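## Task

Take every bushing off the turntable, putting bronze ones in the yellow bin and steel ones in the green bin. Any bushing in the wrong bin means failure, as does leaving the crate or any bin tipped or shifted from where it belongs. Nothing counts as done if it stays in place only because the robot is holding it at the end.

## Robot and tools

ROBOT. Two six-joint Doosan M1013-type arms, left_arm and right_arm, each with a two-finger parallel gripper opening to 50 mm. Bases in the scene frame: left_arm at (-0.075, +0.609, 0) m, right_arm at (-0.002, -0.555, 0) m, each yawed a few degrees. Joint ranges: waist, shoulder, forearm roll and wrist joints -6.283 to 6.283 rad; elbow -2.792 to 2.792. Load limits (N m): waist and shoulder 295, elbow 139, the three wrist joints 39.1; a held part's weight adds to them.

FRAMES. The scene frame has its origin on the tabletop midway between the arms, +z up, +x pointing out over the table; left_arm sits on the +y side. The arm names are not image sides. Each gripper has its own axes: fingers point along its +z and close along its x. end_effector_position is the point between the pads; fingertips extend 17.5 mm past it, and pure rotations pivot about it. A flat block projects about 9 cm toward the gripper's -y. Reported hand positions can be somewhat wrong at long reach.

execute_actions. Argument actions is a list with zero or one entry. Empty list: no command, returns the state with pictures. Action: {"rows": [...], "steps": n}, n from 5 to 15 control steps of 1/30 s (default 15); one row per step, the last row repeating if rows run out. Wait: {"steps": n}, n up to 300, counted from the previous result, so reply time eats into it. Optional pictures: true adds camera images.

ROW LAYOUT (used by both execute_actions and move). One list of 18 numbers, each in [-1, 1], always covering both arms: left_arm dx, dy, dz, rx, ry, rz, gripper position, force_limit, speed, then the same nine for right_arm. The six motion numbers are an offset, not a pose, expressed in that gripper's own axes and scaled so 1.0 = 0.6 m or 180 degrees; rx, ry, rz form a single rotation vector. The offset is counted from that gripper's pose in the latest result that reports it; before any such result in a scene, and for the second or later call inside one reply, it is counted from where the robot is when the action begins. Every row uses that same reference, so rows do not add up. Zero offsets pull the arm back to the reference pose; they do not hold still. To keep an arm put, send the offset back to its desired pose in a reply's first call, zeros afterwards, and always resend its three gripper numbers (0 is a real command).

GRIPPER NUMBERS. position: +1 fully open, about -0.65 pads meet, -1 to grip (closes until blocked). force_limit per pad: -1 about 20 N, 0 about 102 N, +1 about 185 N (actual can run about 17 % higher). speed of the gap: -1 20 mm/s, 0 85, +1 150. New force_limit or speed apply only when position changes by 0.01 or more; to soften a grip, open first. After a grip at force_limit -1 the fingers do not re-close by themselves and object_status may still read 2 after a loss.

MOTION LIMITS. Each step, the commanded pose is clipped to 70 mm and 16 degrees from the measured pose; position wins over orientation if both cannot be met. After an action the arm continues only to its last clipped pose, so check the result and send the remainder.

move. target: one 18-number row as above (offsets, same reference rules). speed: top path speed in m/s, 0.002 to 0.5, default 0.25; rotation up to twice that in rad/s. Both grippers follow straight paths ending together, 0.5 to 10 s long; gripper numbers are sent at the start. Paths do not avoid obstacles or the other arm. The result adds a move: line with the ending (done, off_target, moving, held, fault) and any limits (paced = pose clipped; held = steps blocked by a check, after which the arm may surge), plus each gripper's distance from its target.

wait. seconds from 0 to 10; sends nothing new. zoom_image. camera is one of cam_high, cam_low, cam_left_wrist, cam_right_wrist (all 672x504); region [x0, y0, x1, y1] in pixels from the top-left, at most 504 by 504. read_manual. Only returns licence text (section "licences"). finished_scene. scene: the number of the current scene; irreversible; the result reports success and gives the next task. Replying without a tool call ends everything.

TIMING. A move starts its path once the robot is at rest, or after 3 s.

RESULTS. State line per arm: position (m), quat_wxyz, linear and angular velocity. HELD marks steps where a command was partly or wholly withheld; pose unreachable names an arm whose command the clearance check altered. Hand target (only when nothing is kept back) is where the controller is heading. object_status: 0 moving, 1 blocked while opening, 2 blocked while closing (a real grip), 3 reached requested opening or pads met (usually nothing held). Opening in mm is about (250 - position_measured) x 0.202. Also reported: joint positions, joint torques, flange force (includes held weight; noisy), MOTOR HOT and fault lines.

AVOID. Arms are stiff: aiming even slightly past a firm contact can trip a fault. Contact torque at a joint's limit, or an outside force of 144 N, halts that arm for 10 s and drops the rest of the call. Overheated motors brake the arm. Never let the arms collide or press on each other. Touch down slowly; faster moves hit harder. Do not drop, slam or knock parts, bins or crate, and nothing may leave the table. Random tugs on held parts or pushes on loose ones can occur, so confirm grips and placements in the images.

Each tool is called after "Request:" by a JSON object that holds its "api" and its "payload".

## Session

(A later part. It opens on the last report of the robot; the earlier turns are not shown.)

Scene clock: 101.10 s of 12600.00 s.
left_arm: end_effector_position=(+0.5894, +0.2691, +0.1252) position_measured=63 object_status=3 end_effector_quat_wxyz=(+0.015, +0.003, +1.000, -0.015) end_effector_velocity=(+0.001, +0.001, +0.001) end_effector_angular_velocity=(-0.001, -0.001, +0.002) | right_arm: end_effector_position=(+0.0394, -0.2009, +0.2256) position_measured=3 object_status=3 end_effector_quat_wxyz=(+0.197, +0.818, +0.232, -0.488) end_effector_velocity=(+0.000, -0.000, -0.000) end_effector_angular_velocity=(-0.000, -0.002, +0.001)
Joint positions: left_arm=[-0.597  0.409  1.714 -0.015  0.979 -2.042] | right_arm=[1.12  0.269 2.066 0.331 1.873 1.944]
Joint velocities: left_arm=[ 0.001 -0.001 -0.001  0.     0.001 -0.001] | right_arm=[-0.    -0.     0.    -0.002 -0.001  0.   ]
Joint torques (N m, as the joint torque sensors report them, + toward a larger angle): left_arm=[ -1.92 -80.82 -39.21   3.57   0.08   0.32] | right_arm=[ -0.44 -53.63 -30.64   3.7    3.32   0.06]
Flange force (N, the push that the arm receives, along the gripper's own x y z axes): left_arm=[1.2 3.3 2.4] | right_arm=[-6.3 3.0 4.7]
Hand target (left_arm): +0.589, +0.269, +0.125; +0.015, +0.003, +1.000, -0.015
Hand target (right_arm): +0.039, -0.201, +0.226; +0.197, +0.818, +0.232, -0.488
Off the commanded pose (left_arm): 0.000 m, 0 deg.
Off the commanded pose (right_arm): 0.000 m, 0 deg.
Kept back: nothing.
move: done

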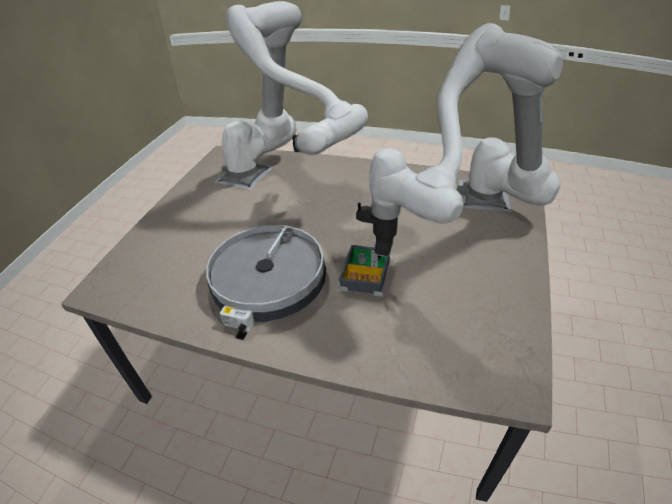

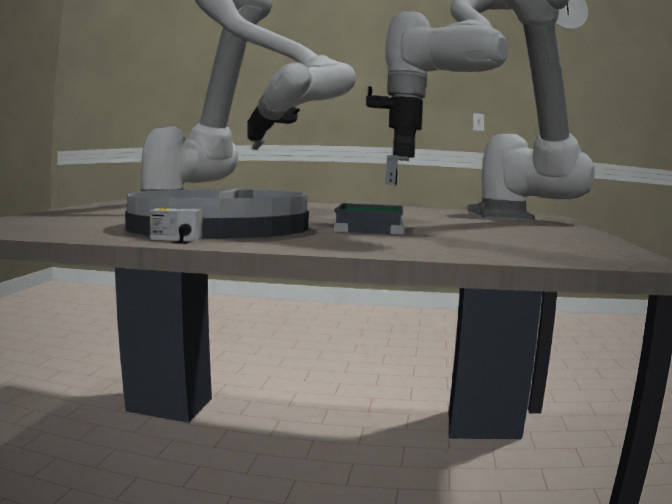

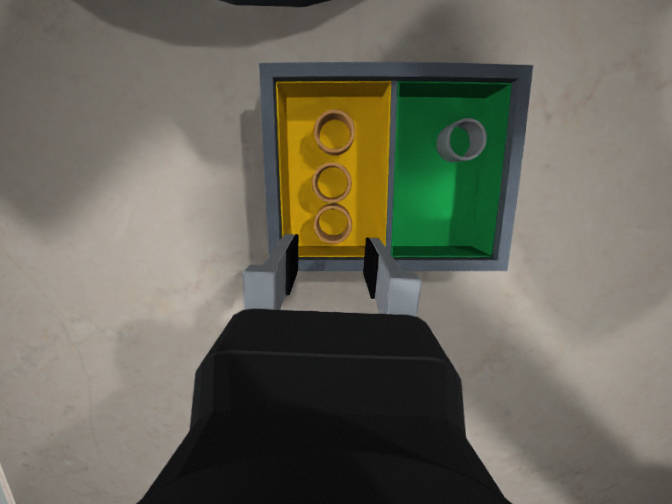

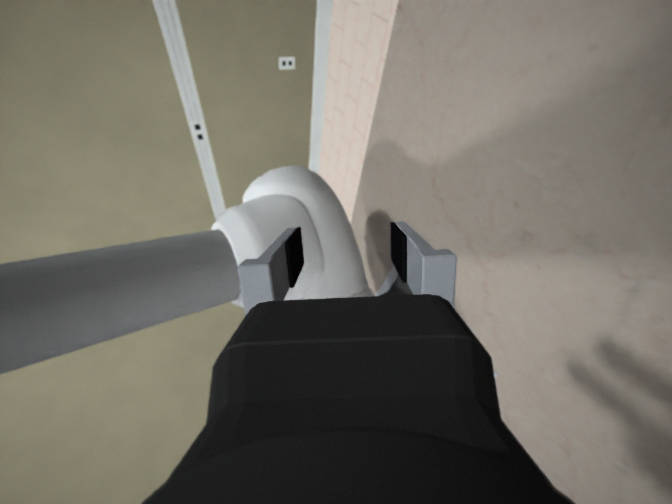

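Request:
{"api": "move", "payload": {"target": [0.1805,-0.6143,0.045,0.1293,0.00904,-0.00365,0.1,-0.5,0.5,0,0,0,0,0,0,1,0,0], "speed": 0.4}}

Request:
{"api": "zoom_image", "payload": {"camera": "cam_left_wrist", "region": [230, 190, 430, 320]}}

Scene clock: 104.33 s of 12600.00 s.
left_arm: end_effector_position=(+0.4795, -0.0996, +0.1061) position_measured=138 object_status=3 end_effector_quat_wxyz=(-0.001, +0.000, +0.976, -0.216) end_effector_velocity=(-0.001, +0.000, -0.002) end_effector_angular_velocity=(+0.001, +0.001, -0.002) | right_arm: end_effector_position=(+0.0394, -0.2009, +0.2256) position_measured=3 object_status=3 end_effector_quat_wxyz=(+0.197, +0.818, +0.232, -0.488) end_effector_velocity=(-0.000, -0.000, +0.000) end_effector_angular_velocity=(+0.000, -0.000, +0.000)
Joint positions: left_arm=[-0.944  0.545  1.617 -0.458  0.702 -2.092] | right_arm=[1.12  0.269 2.066 0.331 1.873 1.944]
Joint velocities: left_arm=[-0.001  0.001  0.001 -0.001 -0.     0.002] | right_arm=[ 0. -0.  0. -0.  0. -0.]
Joint torques (N m, as the joint torque sensors report them, + toward a larger angle): left_arm=[ -1.47 -89.55 -36.87   2.38  -0.84   0.19] | right_arm=[ -0.8  -53.43 -30.64   3.59   3.43   0.09]
Flange force (N, the push that the arm receives, along the gripper's own x y z axes): left_arm=[1.2 2.7 -2.7] | right_arm=[-6.9 2.3 5.2]
Hand target (left_arm): +0.479, -0.100, +0.106; -0.001, +0.000, +0.976, -0.216
Hand target (right_arm): +0.039, -0.201, +0.226; +0.197, +0.818, +0.232, -0.488
Off the commanded pose (left_arm): 0.001 m, 0 deg.
Off the commanded pose (right_arm): 0.000 m, 0 deg.
Kept back: nothing.
move: done

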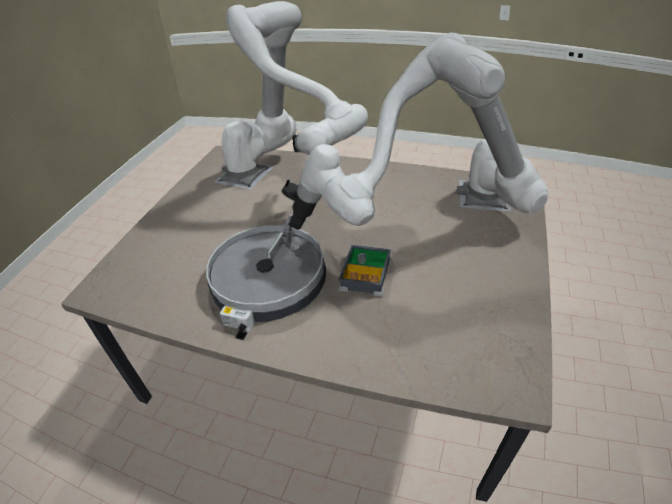

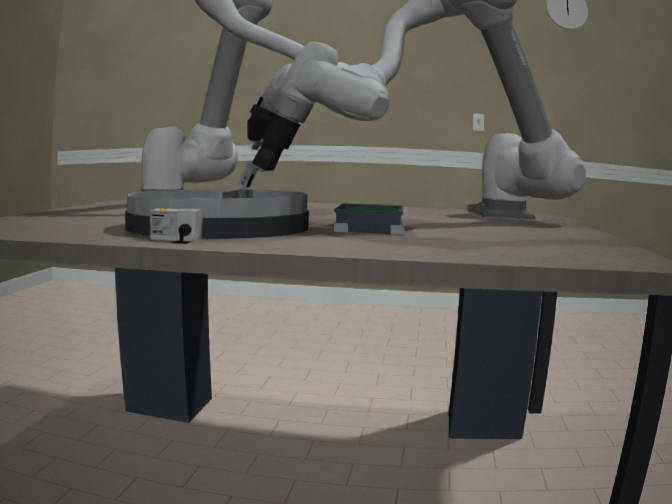

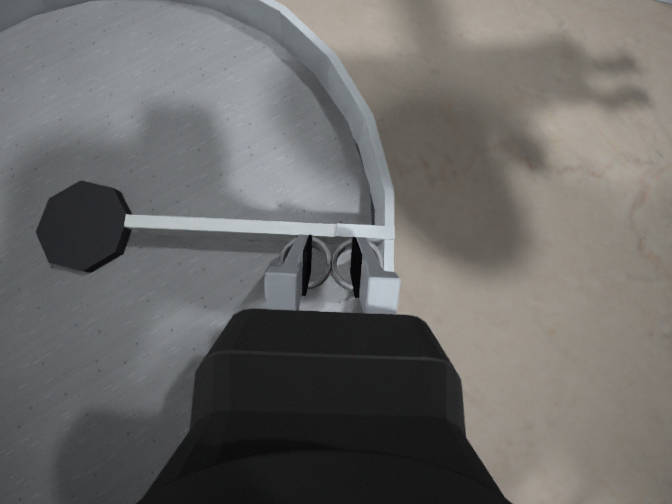

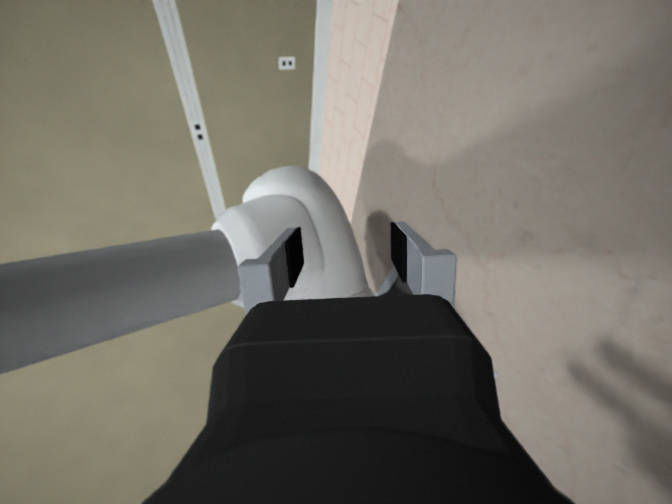

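Region (230, 190, 430, 320) of cam_left_wrist's 672x504 image, scaled by 2.520, with more detail than that image has; it fills the top 328 rows of this view, and the rest is white.

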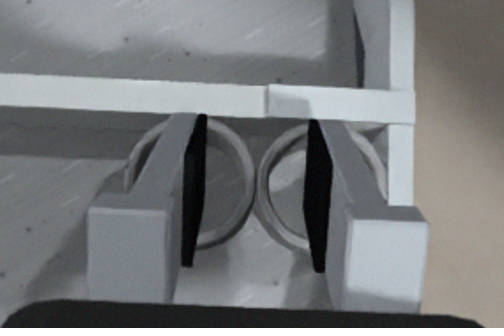

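Request:
{"api": "move", "payload": {"target": [0,0.00704,0.0151,0,0,0,0.1,-0.5,0.5,0,0,0,0,0,0,1,0,0], "speed": 0.04}}

Request:
{"api": "move", "payload": {"target": [-0.125,0,0,0,0,0,0.1,-0.5,0.5,0,0,0,0,0,0,1,0,0], "speed": 0.08}}

Request:
{"api": "move", "payload": {"target": [0,0,0,0,0,0,1,-0.8,0,0,0,0,0,0,0,1,0,0], "speed": 0.08}}

Scene clock: 105.53 s of 12600.00 s.
left_arm: end_effector_position=(+0.4794, -0.0996, +0.0961) position_measured=138 object_status=3 end_effector_quat_wxyz=(-0.001, +0.000, +0.976, -0.216) end_effector_velocity=(-0.001, +0.001, -0.002) end_effector_angular_velocity=(+0.001, +0.001, -0.001) | right_arm: end_effector_position=(+0.0394, -0.2009, +0.2256) position_measured=3 object_status=3 end_effector_quat_wxyz=(+0.197, +0.818, +0.232, -0.488) end_effector_velocity=(-0.000, +0.000, +0.000) end_effector_angular_velocity=(-0.000, +0.002, -0.001)
Joint positions: left_arm=[-0.944  0.554  1.623 -0.466  0.688 -2.081] | right_arm=[1.12  0.269 2.066 0.331 1.873 1.944]
Joint velocities: left_arm=[-0.     0.001  0.001 -0.    -0.     0.001] | right_arm=[ 0.     0.    -0.     0.002  0.001 -0.   ]
Joint torques (N m, as the joint torque sensors report them, + toward a larger angle): left_arm=[ -3.46 -92.15 -36.78   2.16  -0.95   0.23] | right_arm=[ -1.55 -52.94 -30.3    3.64   3.38  -0.09]
Flange force (N, the push that the arm receives, along the gripper's own x y z axes): left_arm=[-2.3 3.2 -0.9] | right_arm=[-7.7 0.9 5.1]
Hand target (left_arm): +0.479, -0.100, +0.096; -0.001, +0.000, +0.976, -0.216
Hand target (right_arm): +0.039, -0.201, +0.226; +0.197, +0.818, +0.232, -0.488
Off the commanded pose (left_arm): 0.000 m, 0 deg.
Off the commanded pose (right_arm): 0.000 m, 0 deg.
Kept back: nothing.
move: done

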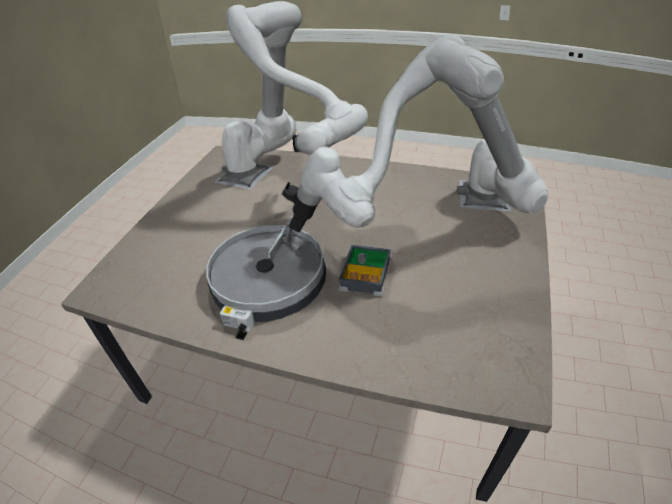

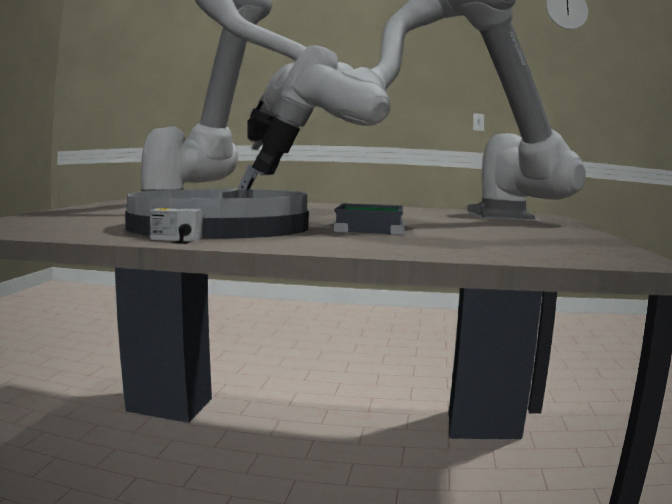

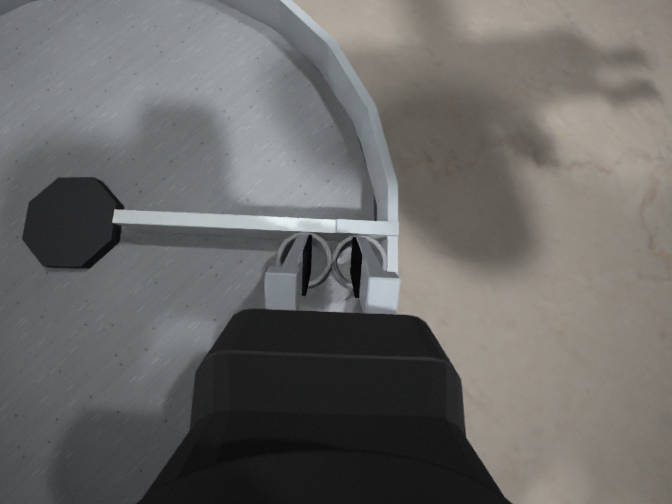

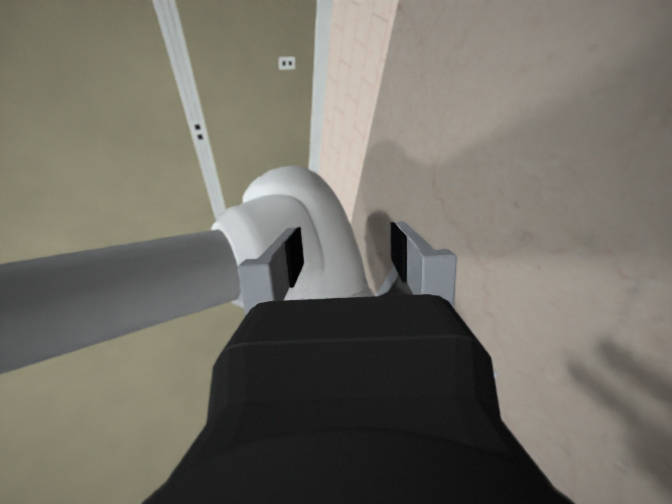

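Scene clock: 106.80 s of 12600.00 s.
left_arm: end_effector_position=(+0.5544, -0.0997, +0.0960) position_measured=138 object_status=3 end_effector_quat_wxyz=(-0.001, +0.000, +0.976, -0.216) end_effector_velocity=(-0.001, -0.001, -0.001) end_effector_angular_velocity=(+0.000, +0.001, -0.002) | right_arm: end_effector_position=(+0.0394, -0.2009, +0.2256) position_measured=3 object_status=3 end_effector_quat_wxyz=(+0.197, +0.818, +0.232, -0.488) end_effector_velocity=(+0.000, +0.000, -0.001) end_effector_angular_velocity=(-0.001, -0.000, +0.000)
Joint positions: left_arm=[-0.878  0.628  1.495 -0.458  0.761 -2.043] | right_arm=[1.12  0.269 2.066 0.331 1.873 1.944]
Joint velocities: left_arm=[-0.001  0.001 -0.    -0.     0.     0.   ] | right_arm=[ 0.     0.001 -0.    -0.    -0.001 -0.   ]
Joint torques (N m, as the joint torque sensors report them, + toward a larger angle): left_arm=[ -2.13 -99.99 -38.3    2.35  -0.8    0.26] | right_arm=[ -1.01 -53.68 -31.03   3.54   3.49   0.05]
Flange force (N, the push that the arm receives, along the gripper's own x y z axes): left_arm=[-0.2 2.7 -0.2] | right_arm=[-6.2 1.9 6.0]
Hand target (left_arm): +0.554, -0.100, +0.096; -0.001, +0.000, +0.976, -0.216
Hand target (right_arm): +0.039, -0.201, +0.226; +0.197, +0.818, +0.232, -0.488
Off the commanded pose (left_arm): 0.000 m, 0 deg.
Off the commanded pose (right_arm): 0.000 m, 0 deg.
Kept back: nothing.
move: done

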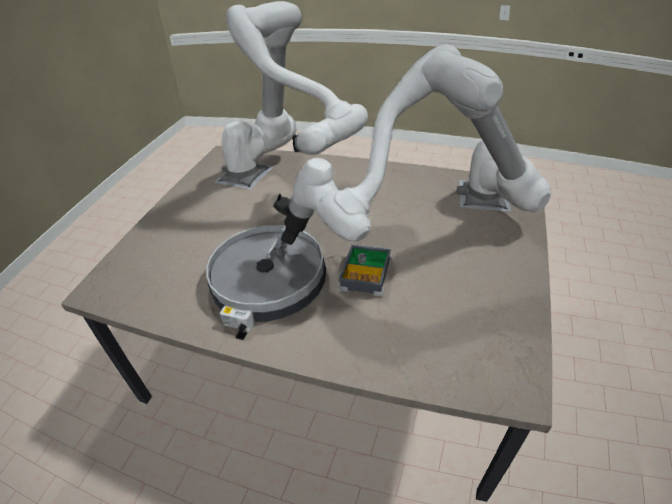

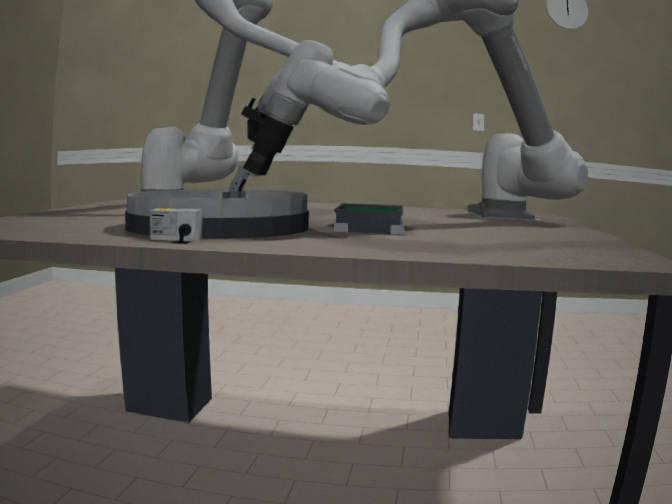

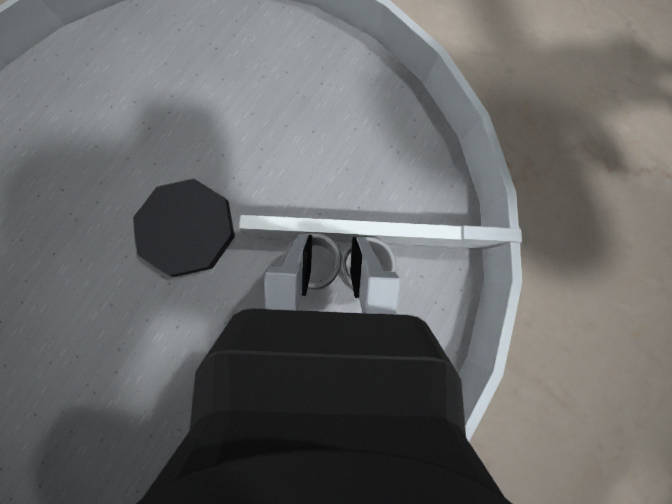

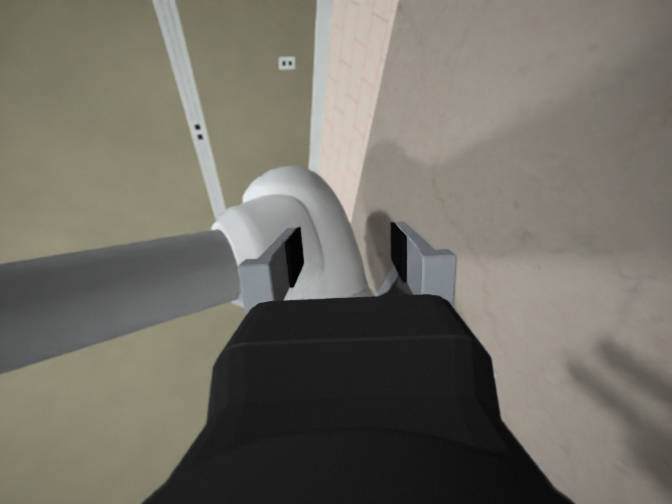

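Scene clock: 107.37 s of 12600.00 s.
left_arm: end_effector_position=(+0.5544, -0.0997, +0.0960) position_measured=3 object_status=3 end_effector_quat_wxyz=(-0.001, +0.000, +0.976, -0.216) end_effector_velocity=(-0.001, -0.001, -0.001) end_effector_angular_velocity=(+0.001, +0.000, -0.002) | right_arm: end_effector_position=(+0.0394, -0.2009, +0.2256) position_measured=3 object_status=3 end_effector_quat_wxyz=(+0.197, +0.818, +0.232, -0.488) end_effector_velocity=(+0.000, -0.000, -0.000) end_effector_angular_velocity=(-0.000, -0.001, +0.001)
Joint positions: left_arm=[-0.878  0.628  1.495 -0.458  0.761 -2.043] | right_arm=[1.12  0.269 2.066 0.331 1.873 1.944]
Joint velocities: left_arm=[-0.002  0.001 -0.     0.    -0.    -0.   ] | right_arm=[ 0.    -0.    -0.    -0.001 -0.    -0.   ]
Joint torques (N m, as the joint torque sensors report them, + toward a larger angle): left_arm=[  -3.21 -100.58  -37.61    2.37   -0.76    0.17] | right_arm=[ -1.39 -54.09 -30.62   3.5    3.53   0.15]
Flange force (N, the push that the arm receives, along the gripper's own x y z axes): left_arm=[-2.8 1.8 0.0] | right_arm=[-5.6 0.7 5.3]
Hand target (left_arm): +0.554, -0.100, +0.096; -0.001, +0.000, +0.976, -0.216
Hand target (right_arm): +0.039, -0.201, +0.226; +0.197, +0.818, +0.232, -0.488
Off the commanded pose (left_arm): 0.000 m, 0 deg.
Off the commanded pose (right_arm): 0.000 m, 0 deg.
Kept back: nothing.
move: done

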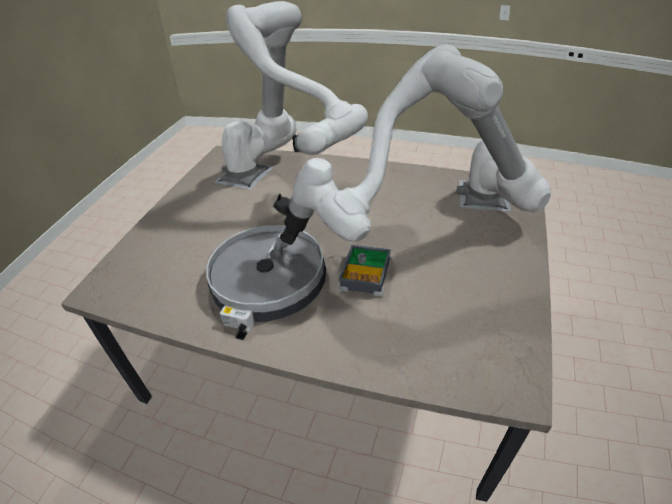

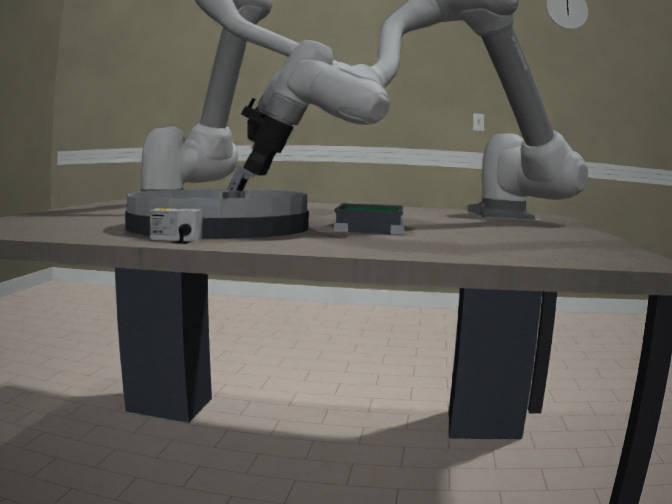

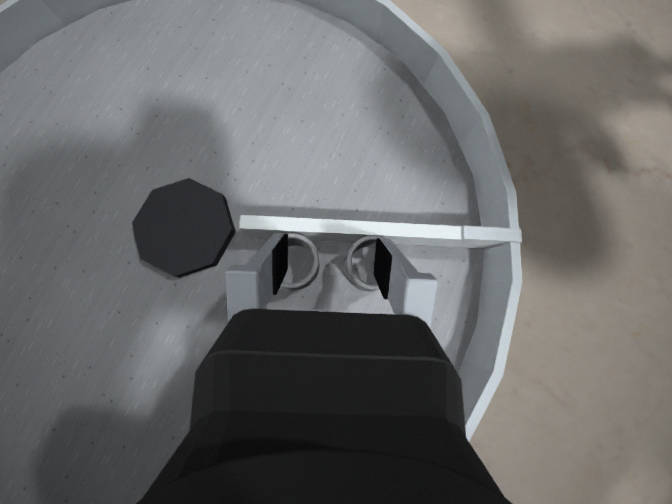

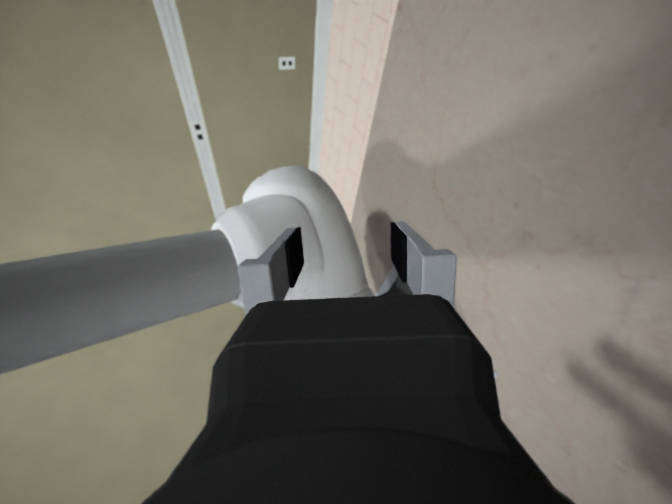

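Request:
{"api": "wait", "payload": {"seconds": 2.0}}

Scene clock: 109.73 s of 12600.00 s.
left_arm: end_effector_position=(+0.5544, -0.0997, +0.0960) position_measured=3 object_status=3 end_effector_quat_wxyz=(-0.001, +0.000, +0.976, -0.216) end_effector_velocity=(+0.001, -0.000, +0.001) end_effector_angular_velocity=(-0.001, -0.001, +0.001) | right_arm: end_effector_position=(+0.0394, -0.2009, +0.2256) position_measured=3 object_status=3 end_effector_quat_wxyz=(+0.197, +0.818, +0.232, -0.488) end_effector_velocity=(-0.000, +0.000, +0.000) end_effector_angular_velocity=(-0.000, +0.001, -0.000)
Joint positions: left_arm=[-0.878  0.628  1.495 -0.458  0.761 -2.043] | right_arm=[1.12  0.269 2.066 0.331 1.873 1.944]
Joint velocities: left_arm=[ 0.    -0.001 -0.001  0.    -0.    -0.001] | right_arm=[ 0.    -0.     0.     0.001  0.001  0.   ]
Joint torques (N m, as the joint torque sensors report them, + toward a larger angle): left_arm=[  -2.15 -100.44  -37.36    2.09   -0.74    0.11] | right_arm=[ -0.96 -54.24 -30.42   3.65   3.47   0.04]
Flange force (N, the push that the arm receives, along the gripper's own x y z axes): left_arm=[-2.9 1.3 -0.7] | right_arm=[-6.0 1.4 4.5]
Hand target (left_arm): +0.554, -0.100, +0.096; -0.001, +0.000, +0.976, -0.216
Hand target (right_arm): +0.039, -0.201, +0.226; +0.197, +0.818, +0.232, -0.488
Off the commanded pose (left_arm): 0.000 m, 0 deg.
Off the commanded pose (right_arm): 0.000 m, 0 deg.
Kept back: nothing.
Steps of this call (steps 1 to 71: nothing new was sent). Readings (end_effector_position | what the end effector reports):
1: left_arm (+0.5544, -0.0997, +0.0960) | right_arm (+0.0394, -0.2009, +0.2256) | left_arm position_measured=3 object_status=3 | right_arm position_measured=3 object_status=3
2: left_arm (+0.5544, -0.0997, +0.0960) | right_arm (+0.0394, -0.2009, +0.2256) | left_arm position_measured=3 object_status=3 | right_arm position_measured=3 object_status=3
4: left_arm (+0.5544, -0.0997, +0.0960) | right_arm (+0.0394, -0.2009, +0.2256) | left_arm position_measured=3 object_status=3 | right_arm position_measured=3 object_status=3
8: left_arm (+0.5544, -0.0997, +0.0960) | right_arm (+0.0394, -0.2009, +0.2256) | left_arm position_measured=3 object_status=3 | right_arm position_measured=3 object_status=3
71: the state above

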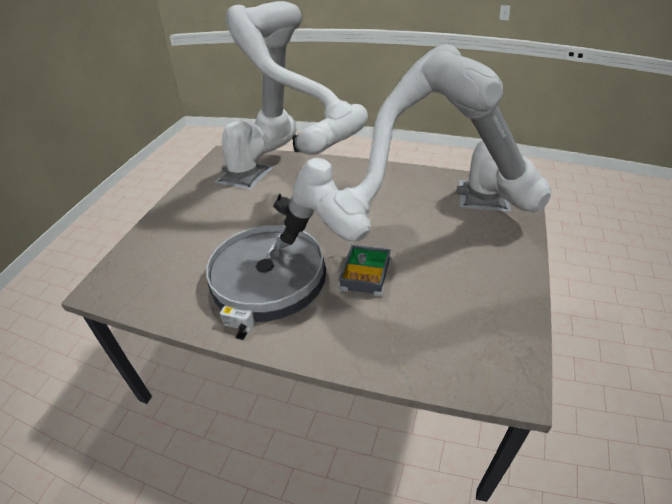

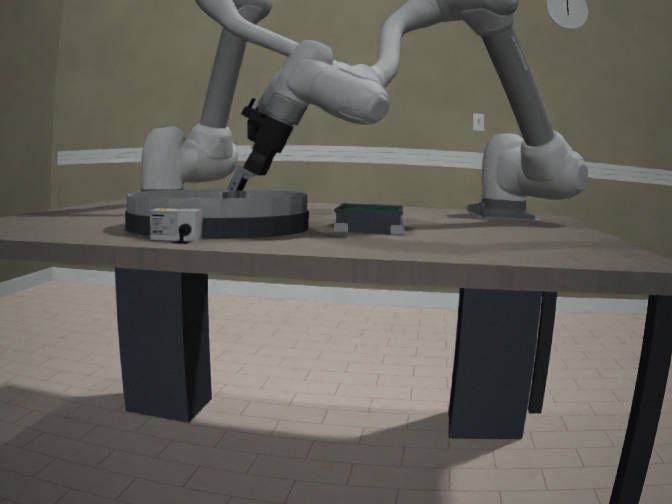

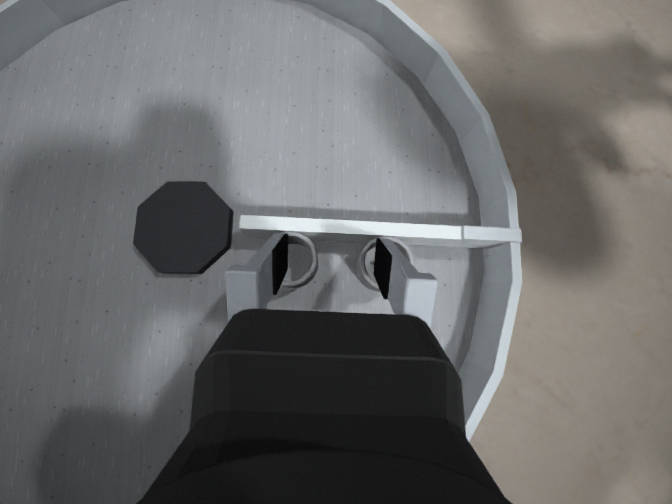

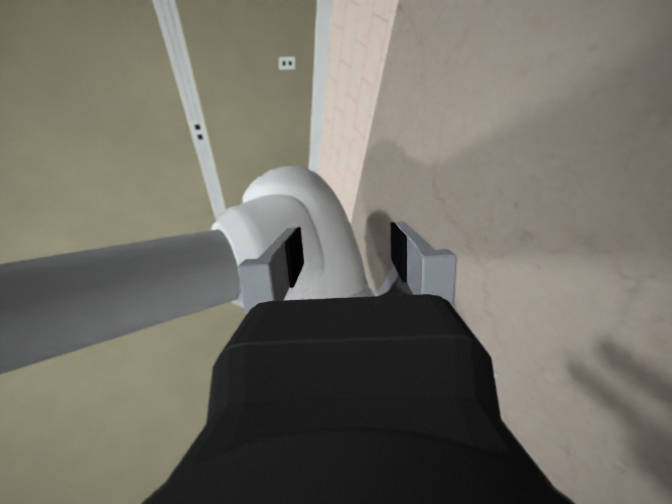

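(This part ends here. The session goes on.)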